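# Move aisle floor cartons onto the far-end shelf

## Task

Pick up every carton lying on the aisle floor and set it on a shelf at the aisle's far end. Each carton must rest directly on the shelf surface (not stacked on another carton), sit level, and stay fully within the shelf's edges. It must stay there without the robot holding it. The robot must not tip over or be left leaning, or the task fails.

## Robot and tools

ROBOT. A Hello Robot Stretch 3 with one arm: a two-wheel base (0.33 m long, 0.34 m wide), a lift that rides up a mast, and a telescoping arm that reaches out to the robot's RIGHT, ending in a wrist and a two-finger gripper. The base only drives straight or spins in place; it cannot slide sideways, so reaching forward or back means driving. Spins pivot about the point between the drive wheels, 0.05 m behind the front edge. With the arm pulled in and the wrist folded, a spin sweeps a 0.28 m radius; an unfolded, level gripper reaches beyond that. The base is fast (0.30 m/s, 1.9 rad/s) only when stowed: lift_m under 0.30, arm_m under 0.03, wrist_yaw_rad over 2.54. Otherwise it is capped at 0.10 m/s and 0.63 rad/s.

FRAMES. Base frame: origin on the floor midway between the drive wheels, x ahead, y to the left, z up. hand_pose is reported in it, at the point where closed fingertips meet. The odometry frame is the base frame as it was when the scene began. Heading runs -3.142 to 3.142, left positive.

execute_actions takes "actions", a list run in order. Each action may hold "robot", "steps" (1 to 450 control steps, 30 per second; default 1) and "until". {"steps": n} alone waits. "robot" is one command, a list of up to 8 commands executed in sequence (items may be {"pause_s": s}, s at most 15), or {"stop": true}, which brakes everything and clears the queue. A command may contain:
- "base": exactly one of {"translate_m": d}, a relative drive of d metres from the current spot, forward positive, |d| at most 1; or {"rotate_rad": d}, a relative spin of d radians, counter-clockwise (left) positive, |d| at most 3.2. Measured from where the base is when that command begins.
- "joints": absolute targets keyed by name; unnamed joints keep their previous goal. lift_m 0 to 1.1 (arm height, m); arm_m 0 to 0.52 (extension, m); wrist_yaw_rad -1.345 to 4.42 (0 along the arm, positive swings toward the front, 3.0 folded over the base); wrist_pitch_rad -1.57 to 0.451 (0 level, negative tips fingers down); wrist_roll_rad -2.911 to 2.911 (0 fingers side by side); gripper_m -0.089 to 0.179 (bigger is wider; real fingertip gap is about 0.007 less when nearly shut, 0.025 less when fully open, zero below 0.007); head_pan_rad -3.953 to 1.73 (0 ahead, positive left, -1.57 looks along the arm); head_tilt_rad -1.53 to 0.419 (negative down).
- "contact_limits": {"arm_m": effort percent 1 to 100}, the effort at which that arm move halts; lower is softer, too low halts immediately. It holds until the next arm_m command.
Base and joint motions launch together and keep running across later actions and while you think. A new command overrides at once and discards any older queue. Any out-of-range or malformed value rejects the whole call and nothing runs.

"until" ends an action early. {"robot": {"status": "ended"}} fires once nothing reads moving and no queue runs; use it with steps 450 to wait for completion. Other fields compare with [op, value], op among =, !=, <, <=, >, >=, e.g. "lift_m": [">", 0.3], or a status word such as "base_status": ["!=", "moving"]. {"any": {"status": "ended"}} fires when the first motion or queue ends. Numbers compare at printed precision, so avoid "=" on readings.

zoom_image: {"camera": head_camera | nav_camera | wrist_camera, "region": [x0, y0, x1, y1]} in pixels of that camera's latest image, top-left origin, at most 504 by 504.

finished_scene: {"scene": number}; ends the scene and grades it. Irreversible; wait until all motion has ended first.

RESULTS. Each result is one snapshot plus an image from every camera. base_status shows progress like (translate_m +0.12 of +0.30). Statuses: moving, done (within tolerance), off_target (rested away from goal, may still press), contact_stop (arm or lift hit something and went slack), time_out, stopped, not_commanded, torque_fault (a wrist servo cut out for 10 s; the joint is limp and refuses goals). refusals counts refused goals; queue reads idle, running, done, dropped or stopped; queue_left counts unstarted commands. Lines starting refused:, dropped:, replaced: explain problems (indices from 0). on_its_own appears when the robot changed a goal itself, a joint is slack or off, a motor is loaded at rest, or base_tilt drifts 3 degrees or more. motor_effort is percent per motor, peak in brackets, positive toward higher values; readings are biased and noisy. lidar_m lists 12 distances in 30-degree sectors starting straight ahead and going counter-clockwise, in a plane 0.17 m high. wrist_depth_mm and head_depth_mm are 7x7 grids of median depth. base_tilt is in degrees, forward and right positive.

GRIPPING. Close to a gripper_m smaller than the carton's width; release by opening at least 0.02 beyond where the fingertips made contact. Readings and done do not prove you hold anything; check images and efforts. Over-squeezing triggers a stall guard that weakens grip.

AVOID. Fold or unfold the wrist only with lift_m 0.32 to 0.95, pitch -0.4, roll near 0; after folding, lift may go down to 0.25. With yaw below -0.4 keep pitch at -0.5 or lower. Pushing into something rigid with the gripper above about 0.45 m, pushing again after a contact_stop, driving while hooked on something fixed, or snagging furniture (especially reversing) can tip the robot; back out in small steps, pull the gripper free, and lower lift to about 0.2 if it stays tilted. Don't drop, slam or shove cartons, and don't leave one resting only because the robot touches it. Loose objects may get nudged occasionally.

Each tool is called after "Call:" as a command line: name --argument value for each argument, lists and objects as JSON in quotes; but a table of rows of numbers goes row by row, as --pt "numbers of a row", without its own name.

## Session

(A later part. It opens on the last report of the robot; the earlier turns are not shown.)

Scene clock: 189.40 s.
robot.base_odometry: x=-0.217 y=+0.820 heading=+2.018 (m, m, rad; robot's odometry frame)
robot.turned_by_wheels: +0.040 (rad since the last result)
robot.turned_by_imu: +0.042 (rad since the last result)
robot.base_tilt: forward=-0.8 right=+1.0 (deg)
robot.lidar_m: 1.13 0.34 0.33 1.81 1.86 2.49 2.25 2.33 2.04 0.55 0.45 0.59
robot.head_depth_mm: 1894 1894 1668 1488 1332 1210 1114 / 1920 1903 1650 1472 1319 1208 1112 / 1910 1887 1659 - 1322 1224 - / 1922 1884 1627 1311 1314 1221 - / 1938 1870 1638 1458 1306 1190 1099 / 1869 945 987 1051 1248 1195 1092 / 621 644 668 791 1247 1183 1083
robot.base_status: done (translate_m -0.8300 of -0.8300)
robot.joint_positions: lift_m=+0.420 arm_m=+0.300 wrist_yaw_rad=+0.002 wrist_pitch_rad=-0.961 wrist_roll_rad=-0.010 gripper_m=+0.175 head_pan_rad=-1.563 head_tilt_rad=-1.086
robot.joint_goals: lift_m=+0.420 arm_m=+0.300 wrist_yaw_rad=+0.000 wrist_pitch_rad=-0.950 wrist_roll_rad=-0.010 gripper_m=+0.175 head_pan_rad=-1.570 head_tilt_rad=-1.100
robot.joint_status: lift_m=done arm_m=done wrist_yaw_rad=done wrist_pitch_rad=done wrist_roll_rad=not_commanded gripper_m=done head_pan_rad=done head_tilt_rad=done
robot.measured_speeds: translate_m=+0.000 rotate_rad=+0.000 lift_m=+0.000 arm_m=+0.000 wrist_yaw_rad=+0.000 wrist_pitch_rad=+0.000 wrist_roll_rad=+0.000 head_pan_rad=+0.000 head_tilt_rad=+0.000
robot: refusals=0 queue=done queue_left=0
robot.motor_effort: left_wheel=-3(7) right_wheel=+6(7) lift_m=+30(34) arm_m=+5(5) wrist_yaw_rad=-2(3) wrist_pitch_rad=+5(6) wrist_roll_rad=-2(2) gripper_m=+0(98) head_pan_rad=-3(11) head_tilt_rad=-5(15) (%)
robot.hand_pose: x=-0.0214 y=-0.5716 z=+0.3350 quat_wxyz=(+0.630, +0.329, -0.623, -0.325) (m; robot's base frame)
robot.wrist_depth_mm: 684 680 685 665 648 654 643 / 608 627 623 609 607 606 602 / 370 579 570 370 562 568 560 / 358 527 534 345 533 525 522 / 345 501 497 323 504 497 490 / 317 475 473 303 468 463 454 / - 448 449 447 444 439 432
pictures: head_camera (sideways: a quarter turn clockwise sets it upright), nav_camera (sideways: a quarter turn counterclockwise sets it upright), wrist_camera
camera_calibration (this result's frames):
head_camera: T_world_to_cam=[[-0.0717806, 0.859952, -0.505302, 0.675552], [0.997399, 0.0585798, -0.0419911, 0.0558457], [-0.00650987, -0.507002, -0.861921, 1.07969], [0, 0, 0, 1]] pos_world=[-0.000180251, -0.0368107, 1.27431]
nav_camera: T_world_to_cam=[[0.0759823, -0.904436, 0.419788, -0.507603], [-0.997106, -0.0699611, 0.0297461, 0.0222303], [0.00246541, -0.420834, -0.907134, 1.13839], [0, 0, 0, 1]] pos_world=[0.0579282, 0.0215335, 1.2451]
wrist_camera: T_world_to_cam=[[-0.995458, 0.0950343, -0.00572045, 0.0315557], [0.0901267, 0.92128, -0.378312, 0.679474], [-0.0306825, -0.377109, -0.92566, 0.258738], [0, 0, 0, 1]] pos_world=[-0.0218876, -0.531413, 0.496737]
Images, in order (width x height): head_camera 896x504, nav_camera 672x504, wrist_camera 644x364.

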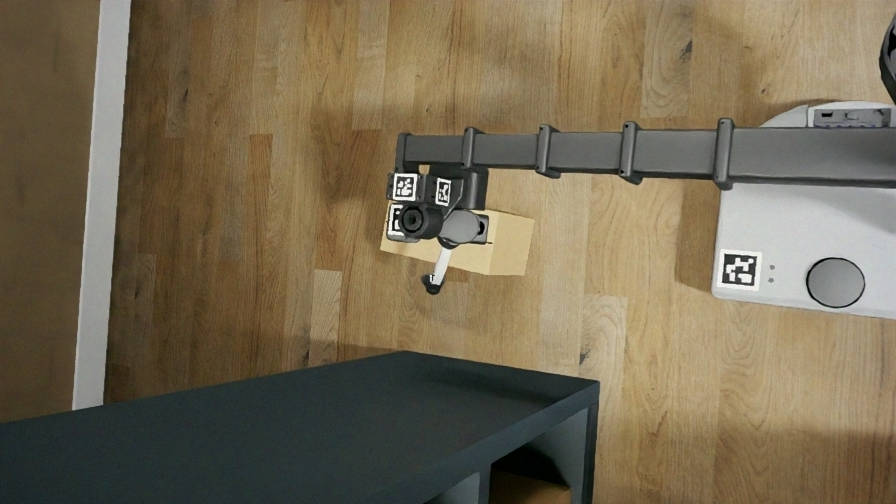

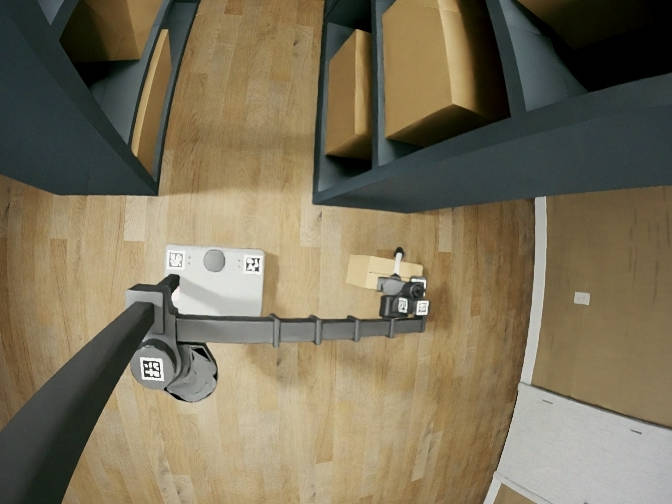

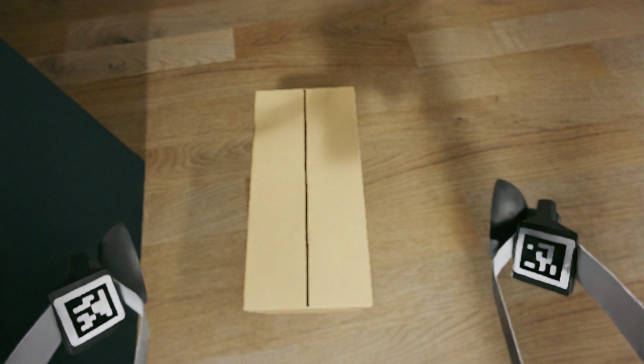

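Call:
execute_actions --actions '[{"robot":[{"joints":{"arm_m":0.36}},{"joints":{"lift_m":0.23}},{"joints":{"gripper_m":0.04}},{"pause_s":1},{"joints":{"lift_m":0.42}},{"joints":{"arm_m":0,"gripper_m":0.035}}],"steps":450,"until":{"robot":{"queue":["!=","running"]}}}]'

Scene clock: 204.77 s.
robot.base_odometry: x=-0.217 y=+0.820 heading=+2.018 (m, m, rad; robot's odometry frame)
robot.turned_by_wheels: +0.000 (rad since the last result)
robot.turned_by_imu: -0.001 (rad since the last result)
robot.base_tilt: forward=-0.8 right=+0.9 (deg)
robot.lidar_m: 1.13 0.34 0.33 1.80 1.86 2.48 2.25 2.32 2.05 1.96 0.44 0.58
robot.head_depth_mm: 1878 1913 1688 1478 1333 1214 1111 / 1894 1888 1666 1476 1329 1206 1118 / 1923 1878 1634 1465 1284 - - / 1933 1874 1644 1458 948 - - / 1950 1881 1631 1461 1313 1195 1098 / 1871 945 993 1057 1247 1189 1093 / 621 645 670 790 1247 1180 1084
robot.base_status: done (translate_m -0.8300 of -0.8300)
robot.joint_positions: lift_m=+0.420 arm_m=+0.000 wrist_yaw_rad=+0.002 wrist_pitch_rad=-0.964 wrist_roll_rad=-0.009 gripper_m=+0.056 head_pan_rad=-1.563 head_tilt_rad=-1.086
robot.joint_goals: lift_m=+0.420 arm_m=+0.000 wrist_yaw_rad=+0.000 wrist_pitch_rad=-0.950 wrist_roll_rad=-0.009 gripper_m=+0.054 head_pan_rad=-1.570 head_tilt_rad=-1.100
robot.joint_status: lift_m=done arm_m=done wrist_yaw_rad=done wrist_pitch_rad=done wrist_roll_rad=not_commanded gripper_m=off_target head_pan_rad=done head_tilt_rad=done
robot.measured_speeds: translate_m=+0.000 rotate_rad=+0.000 lift_m=+0.000 arm_m=+0.000 wrist_yaw_rad=+0.000 wrist_pitch_rad=+0.000 wrist_roll_rad=+0.000 head_pan_rad=+0.000 head_tilt_rad=+0.000
robot: refusals=0 queue=done queue_left=0
robot.on_its_own: gripper_m is held at +0.054, not at your +0.035, by its stall guard, which is still easing
robot.motor_effort: left_wheel=-3(4) right_wheel=+4(6) lift_m=+38(39) arm_m=-5(5) wrist_yaw_rad=-2(4) wrist_pitch_rad=+6(6) wrist_roll_rad=-2(2) gripper_m=-45(100) head_pan_rad=-2(2) head_tilt_rad=-5(4) (%)
robot.hand_pose: x=-0.0213 y=-0.2716 z=+0.3343 quat_wxyz=(+0.630, +0.330, -0.623, -0.326) (m; robot's base frame)
robot.wrist_depth_mm: 377 588 186 181 185 655 643 / 372 560 169 166 167 606 595 / 358 526 157 155 156 569 557 / 347 503 146 145 144 525 524 / 431 449 137 136 135 501 487 / 477 - 129 128 127 461 461 / 453 446 122 121 120 435 433
pictures: head_camera (sideways: a quarter turn clockwise sets it upright), nav_camera (sideways: a quarter turn counterclockwise sets it upright), wrist_camera
camera_calibration (this result's frames):
head_camera: T_world_to_cam=[[-0.0717806, 0.859963, -0.505283, 0.675527], [0.997399, 0.0585806, -0.0419899, 0.0558442], [-0.00651007, -0.506983, -0.861932, 1.0797], [0, 0, 0, 1]] pos_world=[-0.00018026, -0.03681, 1.27431]
nav_camera: T_world_to_cam=[[0.0759823, -0.904445, 0.419768, -0.507577], [-0.997106, -0.0699616, 0.0297447, 0.0222321], [0.00246521, -0.420814, -0.907144, 1.1384], [0, 0, 0, 1]] pos_world=[0.0579282, 0.0215348, 1.2451]
wrist_camera: T_world_to_cam=[[-0.99545, 0.0951055, -0.00582857, 0.00316237], [0.0903322, 0.922489, -0.375306, 0.402102], [-0.0303168, -0.374125, -0.926883, 0.372423], [0, 0, 0, 1]] pos_world=[-0.0218841, -0.231903, 0.496122]
Images, in order (width x height): head_camera 896x504, nav_camera 672x504, wrist_camera 644x364.

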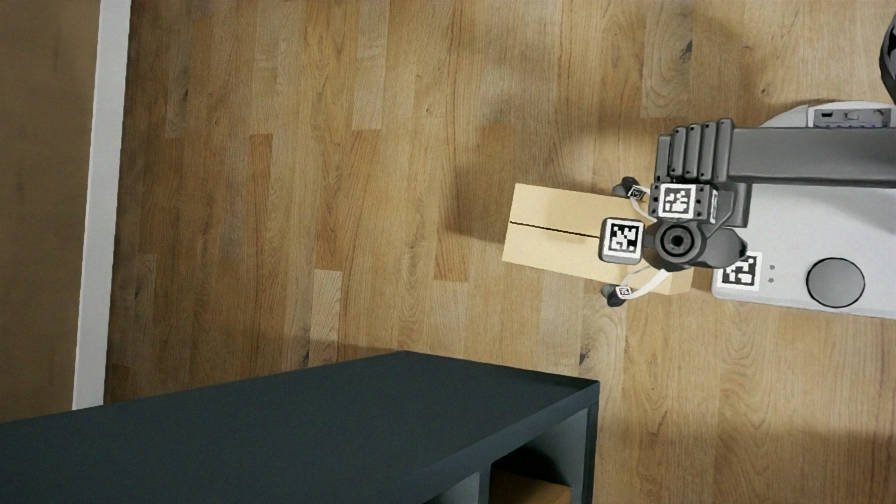

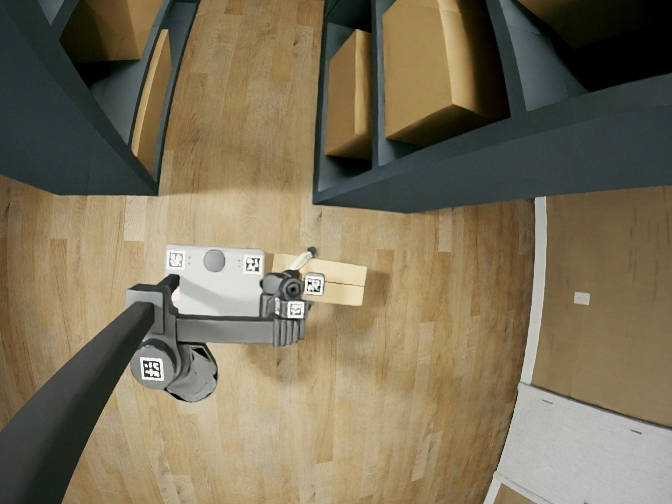

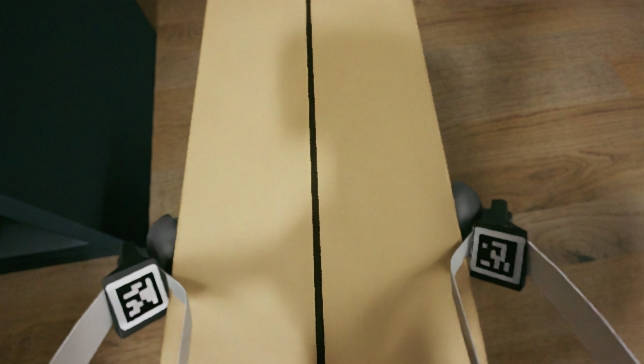

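Call:
execute_actions --actions '[{"robot":[{"joints":{"wrist_yaw_rad":1.57}},{"base":{"translate_m":0.72},"joints":{"gripper_m":0.03,"head_pan_rad":-1.5,"head_tilt_rad":-0.9}}],"steps":450,"until":{"robot":{"queue":["!=","running"]}}},{"robot":{"base":{"translate_m":0.7},"joints":{"gripper_m":0.025,"lift_m":0.83}},"steps":450,"until":{"robot":{"status":"ended"}}},{"robot":[{"joints":{"wrist_yaw_rad":0,"gripper_m":0.02}},{"joints":{"arm_m":0.09}}],"steps":450,"until":{"robot":{"queue":["!=","running"]}}}]'

Scene clock: 231.17 s.
robot.base_odometry: x=-0.831 y=+2.101 heading=+2.018 (m, m, rad; robot's odometry frame)
robot.turned_by_wheels: +0.000 (rad since the last result)
robot.turned_by_imu: -0.006 (rad since the last result)
robot.base_tilt: forward=-0.8 right=+0.9 (deg)
robot.lidar_m: 0.67 0.44 0.34 0.54 0.36 0.40 1.03 0.66 0.40 0.55 0.37 0.48
robot.head_depth_mm: 287 315 373 412 - 837 1118 / 287 319 379 410 - 906 1112 / 290 323 384 415 - 1128 1126 / 290 327 389 655 573 1122 1128 / 293 331 395 903 829 1118 1112 / 293 336 401 728 779 987 1112 / 297 339 408 705 747 1026 1108
robot.base_status: done (translate_m +0.7000 of +0.7000)
robot.joint_positions: lift_m=+0.830 arm_m=+0.090 wrist_yaw_rad=+0.002 wrist_pitch_rad=-0.965 wrist_roll_rad=-0.009 gripper_m=+0.039 head_pan_rad=-1.507 head_tilt_rad=-0.902
robot.joint_goals: lift_m=+0.830 arm_m=+0.090 wrist_yaw_rad=+0.000 wrist_pitch_rad=-0.950 wrist_roll_rad=-0.009 gripper_m=+0.036 head_pan_rad=-1.500 head_tilt_rad=-0.900
robot.joint_status: lift_m=done arm_m=done wrist_yaw_rad=done wrist_pitch_rad=done wrist_roll_rad=not_commanded gripper_m=off_target head_pan_rad=done head_tilt_rad=done
robot.measured_speeds: translate_m=+0.000 rotate_rad=+0.000 lift_m=+0.000 arm_m=+0.000 wrist_yaw_rad=+0.000 wrist_pitch_rad=+0.000 wrist_roll_rad=+0.000 head_pan_rad=+0.000 head_tilt_rad=+0.000
robot: refusals=0 queue=done queue_left=0
robot.on_its_own: gripper_m is held at +0.036, not at your +0.020, by its stall guard, which is still easing
robot.motor_effort: left_wheel=-3(4) right_wheel=+5(12) lift_m=+39(39) arm_m=+5(5) wrist_yaw_rad=-2(6) wrist_pitch_rad=+6(6) wrist_roll_rad=-2(2) gripper_m=-55(100) head_pan_rad=+3(9) head_tilt_rad=+1(12) (%)
robot.hand_pose: x=-0.0213 y=-0.3607 z=+0.7442 quat_wxyz=(+0.630, +0.330, -0.623, -0.326) (m; robot's base frame)
robot.wrist_depth_mm: 286 492 183 180 183 269 191 / 275 471 169 166 167 277 196 / 272 391 157 155 154 291 200 / 269 384 146 145 143 294 207 / 265 328 137 136 135 275 216 / 261 - 130 128 127 805 823 / 347 340 122 121 121 781 780
pictures: head_camera (sideways: a quarter turn clockwise sets it upright), nav_camera (sideways: a quarter turn counterclockwise sets it upright), wrist_camera
camera_calibration (this result's frames):
head_camera: T_world_to_cam=[[-0.113219, 0.747777, -0.654226, 0.869826], [0.993069, 0.106076, -0.0506138, 0.067109], [0.0315497, -0.655422, -0.754604, 0.939935], [0, 0, 0, 1]] pos_world=[0.00218199, -0.0415012, 1.28174]
nav_camera: T_world_to_cam=[[0.120868, -0.80682, 0.578302, -0.714363], [-0.992005, -0.119467, 0.0406586, 0.00798389], [0.0362838, -0.578593, -0.814809, 1.01819], [0, 0, 0, 1]] pos_world=[0.0573195, 0.0137098, 1.24242]
wrist_camera: T_world_to_cam=[[-0.995484, 0.0947644, -0.00554097, 0.0136952], [0.0899339, 0.922842, -0.374533, 0.637688], [-0.030379, -0.37334, -0.927197, 0.719517], [0, 0, 0, 1]] pos_world=[-0.0218583, -0.321158, 0.906046]
Images, in order (width x height): head_camera 896x504, nav_camera 672x504, wrist_camera 644x364.

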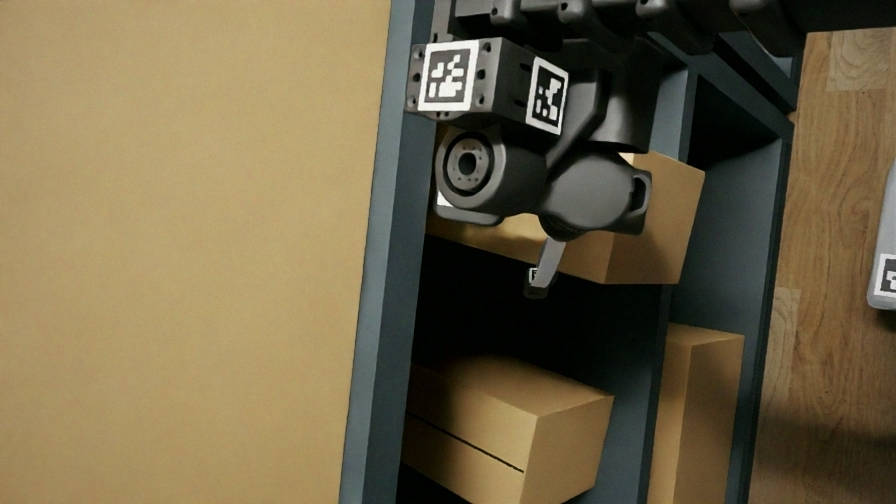

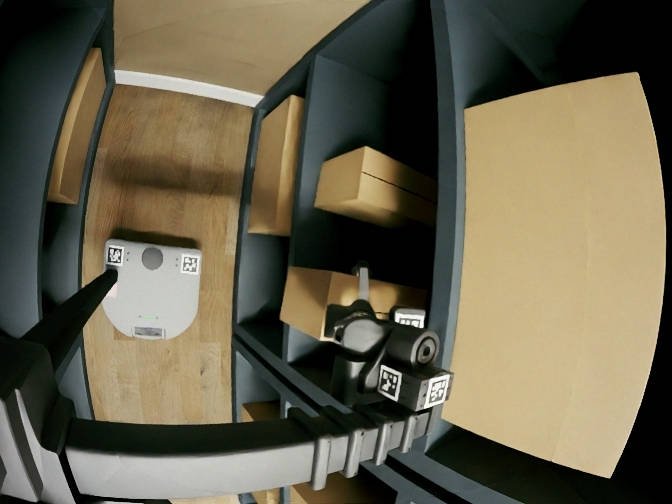

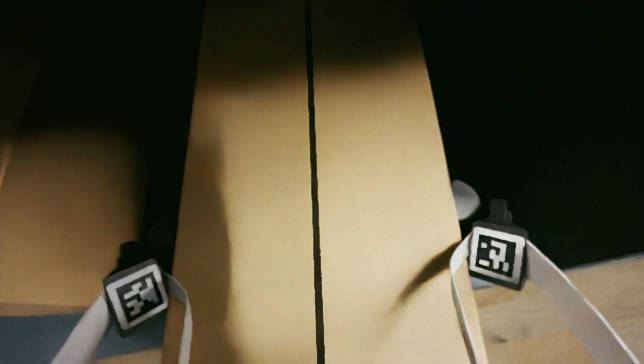

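Call:
execute_actions --actions '[{"robot":{"joints":{"lift_m":0.78}},"steps":200,"until":{"robot":{"status":"ended"}}},{"robot":[{"joints":{"gripper_m":0.13}},{"joints":{"lift_m":0.81}},{"joints":{"arm_m":0}},{"joints":{"wrist_pitch_rad":-1.35,"gripper_m":0,"lift_m":0.84}},{"joints":{"lift_m":0.74}},{"joints":{"arm_m":0.2}},{"joints":{"arm_m":0}}],"steps":450,"until":{"robot":{"queue":["!=","running"]}}},{"steps":300,"until":{"robot":{"status":"ended"}}}]'

Scene clock: 246.83 s.
robot.base_odometry: x=-0.831 y=+2.101 heading=+2.018 (m, m, rad; robot's odometry frame)
robot.turned_by_wheels: +0.000 (rad since the last result)
robot.turned_by_imu: -0.095 (rad since the last result)
robot.base_tilt: forward=-0.8 right=+1.0 (deg)
robot.lidar_m: 0.68 0.49 0.35 0.45 0.35 0.35 0.79 0.65 0.39 0.54 0.38 0.44
robot.head_depth_mm: 291 324 386 502 611 759 - / 291 325 386 691 787 769 - / 292 325 387 933 846 778 - / 292 325 387 930 837 675 518 / 289 326 388 931 833 1139 1092 / 289 326 388 815 813 927 1108 / 290 326 389 697 713 915 1106
robot.base_status: done (translate_m +0.7000 of +0.7000)
robot.joint_positions: lift_m=+0.740 arm_m=+0.000 wrist_yaw_rad=+0.003 wrist_pitch_rad=-1.353 wrist_roll_rad=-0.018 gripper_m=+0.045 head_pan_rad=-1.505 head_tilt_rad=-0.895
robot.joint_goals: lift_m=+0.740 arm_m=+0.000 wrist_yaw_rad=+0.000 wrist_pitch_rad=-1.350 wrist_roll_rad=-0.018 gripper_m=+0.042 head_pan_rad=-1.500 head_tilt_rad=-0.900
robot.joint_status: lift_m=done arm_m=done wrist_yaw_rad=done wrist_pitch_rad=done wrist_roll_rad=not_commanded gripper_m=off_target head_pan_rad=done head_tilt_rad=done
robot.measured_speeds: translate_m=+0.000 rotate_rad=+0.003 lift_m=+0.000 arm_m=+0.000 wrist_yaw_rad=+0.000 wrist_pitch_rad=+0.000 wrist_roll_rad=+0.000 head_pan_rad=+0.000 head_tilt_rad=+0.000
robot: refusals=0 queue=done queue_left=0
robot.on_its_own: gripper_m is held at +0.042, not at your +0.000, by its stall guard, which is still easing
robot.motor_effort: left_wheel=+1(20) right_wheel=-3(43) lift_m=+32(40) arm_m=-5(27) wrist_yaw_rad=-3(21) wrist_pitch_rad=+1(100) wrist_roll_rad=+3(25) gripper_m=-49(100) head_pan_rad=+1(3) head_tilt_rad=-2(2) (%)
robot.hand_pose: x=-0.0215 y=-0.1770 z=+0.6234 quat_wxyz=(+0.557, +0.448, -0.545, -0.438) (m; robot's base frame)
robot.wrist_depth_mm: 254 256 257 214 334 600 575 / 255 276 195 189 457 726 776 / 432 490 174 170 175 778 772 / 660 760 157 155 153 776 781 / 757 765 143 141 139 768 782 / 741 750 132 130 128 772 781 / 770 765 123 121 120 743 719
pictures: head_camera (sideways: a quarter turn clockwise sets it upright), nav_camera (sideways: a quarter turn counterclockwise sets it upright), wrist_camera
camera_calibration (this result's frames):
head_camera: T_world_to_cam=[[-0.114486, 0.742644, -0.659828, 0.877134], [0.992866, 0.107811, -0.0509291, 0.0675212], [0.0333145, -0.660951, -0.749689, 0.933533], [0, 0, 0, 1]] pos_world=[0.00228015, -0.0416582, 1.28206]
nav_camera: T_world_to_cam=[[0.122298, -0.802234, 0.584349, -0.722251], [-0.991769, -0.121274, 0.0410743, 0.00744082], [0.0379149, -0.584563, -0.810462, 1.01253], [0, 0, 0, 1]] pos_world=[0.0573195, 0.013376, 1.24236]
wrist_camera: T_world_to_cam=[[-0.996163, 0.0807719, 0.0336921, -0.0315771], [0.0809025, 0.996719, 0.00252773, 0.200774], [-0.0333774, 0.0052438, -0.999429, 0.788057], [0, 0, 0, 1]] pos_world=[-0.0213958, -0.201697, 0.788164]
Images, in order (width x height): head_camera 896x504, nav_camera 672x504, wrist_camera 644x364.

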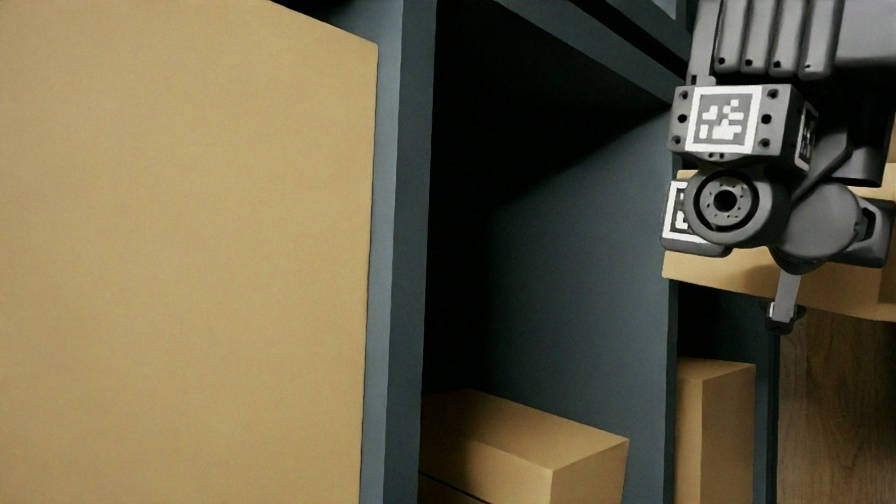

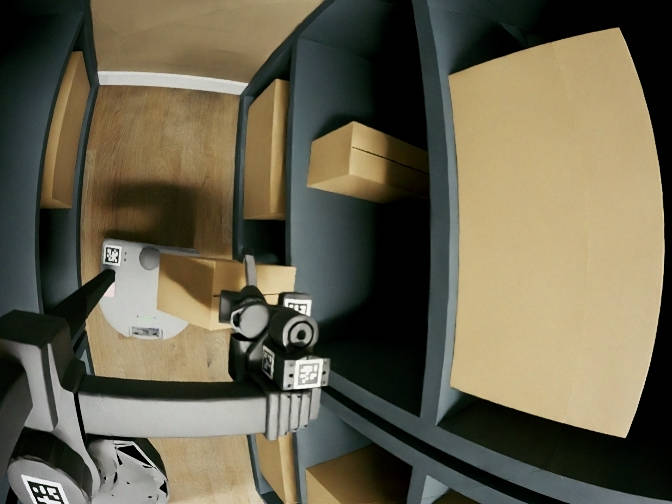

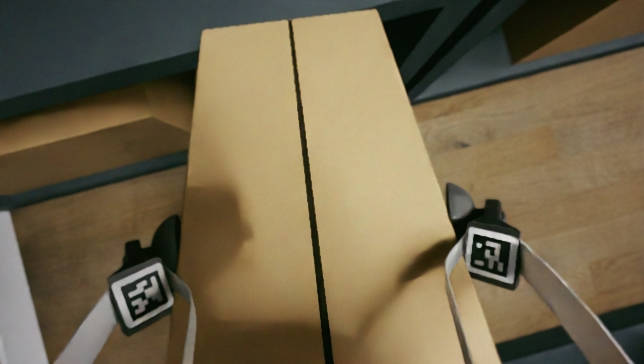

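Call:
execute_actions --actions '[{"robot":[{"joints":{"lift_m":0.88,"gripper_m":0.03}},{"base":{"rotate_rad":0.09}},{"joints":{"wrist_pitch_rad":-0.95}},{"joints":{"lift_m":0.83}}],"steps":450,"until":{"robot":{"queue":["!=","running"]}}}]'

Scene clock: 255.13 s.
robot.base_odometry: x=-0.831 y=+2.101 heading=+2.108 (m, m, rad; robot's odometry frame)
robot.turned_by_wheels: +0.090 (rad since the last result)
robot.turned_by_imu: +0.089 (rad since the last result)
robot.base_tilt: forward=-0.8 right=+0.9 (deg)
robot.lidar_m: 0.68 0.44 0.35 0.58 0.35 0.39 1.01 0.65 0.39 0.63 0.38 0.48
robot.head_depth_mm: 287 316 373 426 645 - - / 287 320 379 872 847 - 1081 / 290 323 384 920 621 - 1092 / 290 327 389 934 614 486 579 / 293 331 394 918 835 1122 1106 / 293 335 400 734 785 968 1108 / 296 339 405 708 733 1000 1105
robot.base_status: done (rotate_rad +0.0898 of +0.0900)
robot.joint_positions: lift_m=+0.830 arm_m=+0.000 wrist_yaw_rad=+0.003 wrist_pitch_rad=-0.967 wrist_roll_rad=-0.018 gripper_m=+0.060 head_pan_rad=-1.505 head_tilt_rad=-0.895
robot.joint_goals: lift_m=+0.830 arm_m=+0.000 wrist_yaw_rad=+0.000 wrist_pitch_rad=-0.950 wrist_roll_rad=-0.018 gripper_m=+0.058 head_pan_rad=-1.500 head_tilt_rad=-0.900
robot.joint_status: lift_m=done arm_m=done wrist_yaw_rad=done wrist_pitch_rad=done wrist_roll_rad=not_commanded gripper_m=off_target head_pan_rad=done head_tilt_rad=done
robot.measured_speeds: translate_m=+0.000 rotate_rad=+0.000 lift_m=+0.000 arm_m=+0.000 wrist_yaw_rad=+0.000 wrist_pitch_rad=+0.000 wrist_roll_rad=+0.000 head_pan_rad=+0.000 head_tilt_rad=+0.000
robot: refusals=0 queue=done queue_left=0
robot.on_its_own: gripper_m is held at +0.058, not at your +0.030, by its stall guard, which is still easing
robot.motor_effort: left_wheel=-4(7) right_wheel=+6(9) lift_m=+31(39) arm_m=-5(5) wrist_yaw_rad=-3(3) wrist_pitch_rad=+7(8) wrist_roll_rad=+3(3) gripper_m=-40(100) head_pan_rad=+3(2) head_tilt_rad=-1(2) (%)
robot.hand_pose: x=-0.0212 y=-0.2709 z=+0.7442 quat_wxyz=(+0.632, +0.333, -0.619, -0.325) (m; robot's base frame)
robot.wrist_depth_mm: 307 501 507 220 382 251 178 / 302 438 198 193 369 261 193 / 299 430 176 173 177 270 248 / 296 398 158 155 153 343 407 / 374 384 144 141 139 810 854 / 536 372 133 130 128 812 831 / 767 797 122 120 119 781 782
pictures: head_camera (sideways: a quarter turn clockwise sets it upright), nav_camera (sideways: a quarter turn counterclockwise sets it upright), wrist_camera
camera_calibration (this result's frames):
head_camera: T_world_to_cam=[[-0.114482, 0.742645, -0.659828, 0.877134], [0.992867, 0.107806, -0.0509291, 0.0675212], [0.0333111, -0.660952, -0.749689, 0.933533], [0, 0, 0, 1]] pos_world=[0.00227993, -0.0416582, 1.28206]
nav_camera: T_world_to_cam=[[0.122294, -0.802234, 0.584349, -0.722251], [-0.99177, -0.121268, 0.0410743, 0.00744083], [0.0379118, -0.584563, -0.810462, 1.01253], [0, 0, 0, 1]] pos_world=[0.0573196, 0.0133757, 1.24236]
wrist_camera: T_world_to_cam=[[-0.996208, 0.0869992, -0.000193995, -0.000877979], [0.0807973, 0.92436, -0.372867, 0.553727], [-0.0322598, -0.371469, -0.927885, 0.754056], [0, 0, 0, 1]] pos_world=[-0.0212886, -0.231659, 0.906144]
Images, in order (width x height): head_camera 896x504, nav_camera 672x504, wrist_camera 644x364.

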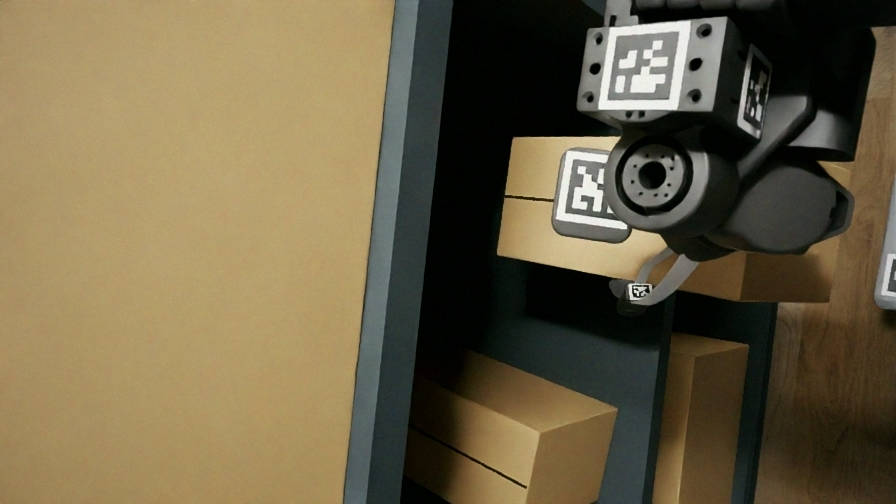

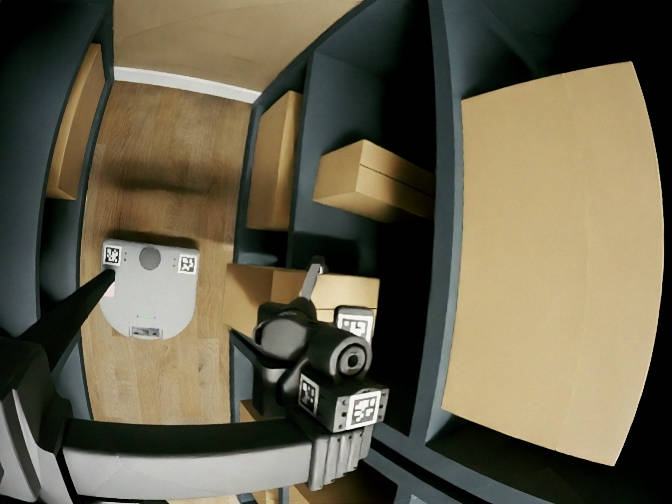

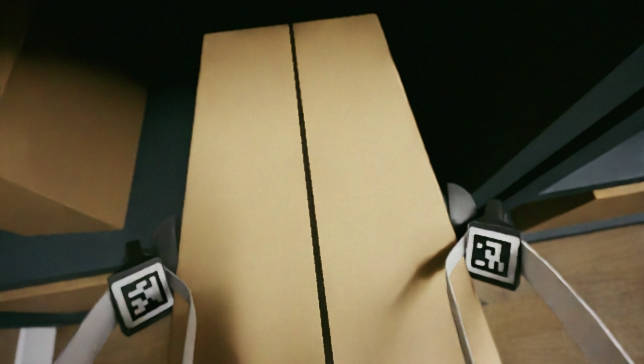

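Call:
execute_actions --actions '[{"robot":[{"base":{"translate_m":0.03},"joints":{"lift_m":0.84}},{"joints":{"arm_m":0.09}},{"joints":{"lift_m":0.78}}],"steps":300,"until":{"robot":{"status":"ended"}}},{"robot":[{"joints":{"gripper_m":0.16}},{"pause_s":0.7},{"joints":{"lift_m":0.81}},{"joints":{"arm_m":0}},{"joints":{"wrist_pitch_rad":-1.35,"gripper_m":0,"lift_m":0.84}},{"joints":{"lift_m":0.74}},{"joints":{"arm_m":0.2}},{"joints":{"arm_m":0}}],"steps":450,"until":{"robot":{"queue":["!=","running"]}}},{"steps":300,"until":{"robot":{"status":"ended"}}}]'

Scene clock: 276.50 s.
robot.base_odometry: x=-0.846 y=+2.127 heading=+2.108 (m, m, rad; robot's odometry frame)
robot.turned_by_wheels: +0.000 (rad since the last result)
robot.turned_by_imu: -0.051 (rad since the last result)
robot.base_tilt: forward=-0.8 right=+0.9 (deg)
robot.lidar_m: 0.66 0.47 0.34 0.44 0.36 0.36 0.87 0.67 0.40 0.66 0.37 0.46
robot.head_depth_mm: 287 320 379 596 653 727 - / 289 321 382 841 834 770 - / 290 323 384 697 757 777 - / 291 325 387 708 679 1124 1116 / 290 327 390 925 833 1116 1114 / 292 329 392 730 783 934 1113 / 293 331 394 694 704 944 1101
robot.base_status: done (translate_m +0.0300 of +0.0300)
robot.joint_positions: lift_m=+0.740 arm_m=+0.000 wrist_yaw_rad=+0.002 wrist_pitch_rad=-1.352 wrist_roll_rad=-0.016 gripper_m=+0.000 head_pan_rad=-1.505 head_tilt_rad=-0.894
robot.joint_goals: lift_m=+0.740 arm_m=+0.000 wrist_yaw_rad=+0.000 wrist_pitch_rad=-1.350 wrist_roll_rad=-0.016 gripper_m=+0.000 head_pan_rad=-1.500 head_tilt_rad=-0.900
robot.joint_status: lift_m=done arm_m=done wrist_yaw_rad=done wrist_pitch_rad=done wrist_roll_rad=not_commanded gripper_m=done head_pan_rad=done head_tilt_rad=done
robot.measured_speeds: translate_m=+0.000 rotate_rad=+0.000 lift_m=+0.000 arm_m=+0.000 wrist_yaw_rad=+0.000 wrist_pitch_rad=+0.000 wrist_roll_rad=+0.000 head_pan_rad=+0.000 head_tilt_rad=+0.000
robot: refusals=0 queue=done queue_left=0
robot.motor_effort: left_wheel=+0(13) right_wheel=+0(33) lift_m=+32(40) arm_m=-5(38) wrist_yaw_rad=-2(3) wrist_pitch_rad=+0(8) wrist_roll_rad=+2(3) gripper_m=-3(99) head_pan_rad=+2(1) head_tilt_rad=-2(2) (%)
robot.hand_pose: x=-0.0216 y=-0.1775 z=+0.6234 quat_wxyz=(+0.557, +0.446, -0.546, -0.439) (m; robot's base frame)
robot.wrist_depth_mm: 255 256 257 259 360 355 561 / 256 282 706 689 579 713 783 / 432 491 692 751 781 779 795 / 684 762 760 776 770 783 786 / 749 764 767 - 763 777 769 / 758 759 767 - - 783 772 / 757 752 775 773 - 780 727
pictures: head_camera (sideways: a quarter turn clockwise sets it upright), nav_camera (sideways: a quarter turn counterclockwise sets it upright), wrist_camera
camera_calibration (this result's frames):
head_camera: T_world_to_cam=[[-0.114453, 0.742227, -0.660302, 0.877752], [0.992869, 0.107771, -0.0509557, 0.067556], [0.0333408, -0.661426, -0.749269, 0.932986], [0, 0, 0, 1]] pos_world=[0.00228066, -0.0416707, 1.28208]
nav_camera: T_world_to_cam=[[0.122268, -0.801865, 0.584862, -0.722918], [-0.991772, -0.12124, 0.0411096, 0.00739493], [0.0379443, -0.585076, -0.81009, 1.01205], [0, 0, 0, 1]] pos_world=[0.0573221, 0.0133379, 1.24235]
wrist_camera: T_world_to_cam=[[-0.995934, 0.0837639, 0.0331595, -0.0307104], [0.0838431, 0.996478, 0.00100199, 0.20219], [-0.0329588, 0.00377812, -0.99945, 0.787869], [0, 0, 0, 1]] pos_world=[-0.0215705, -0.201883, 0.788251]
Images, in order (width x height): head_camera 896x504, nav_camera 672x504, wrist_camera 644x364.

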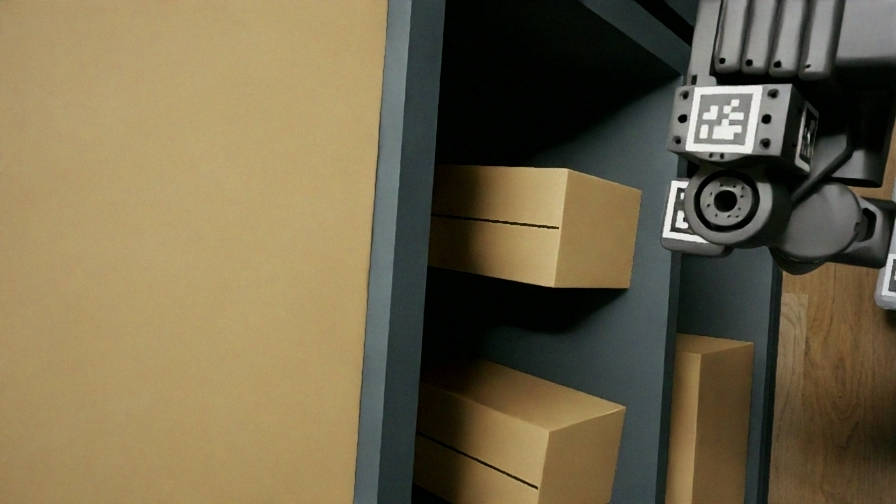

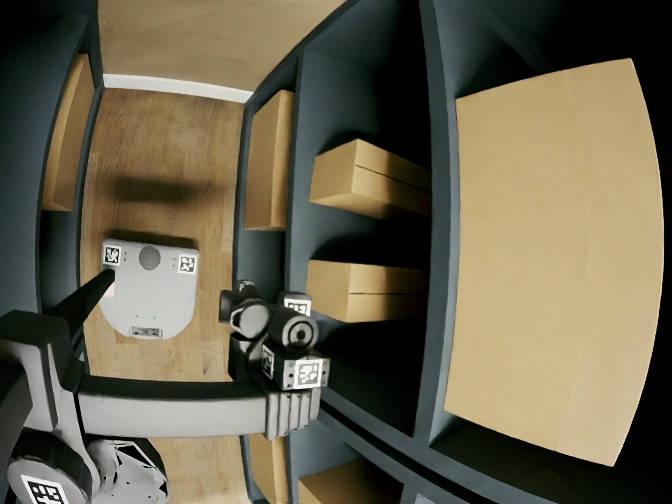

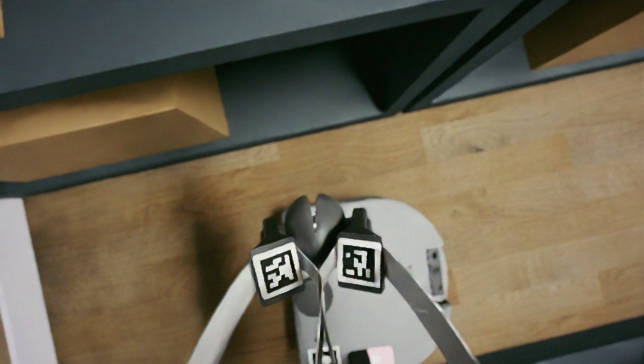

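Both inside.

Call:
finished_scene --scene 2

The scene is finished: the task was done.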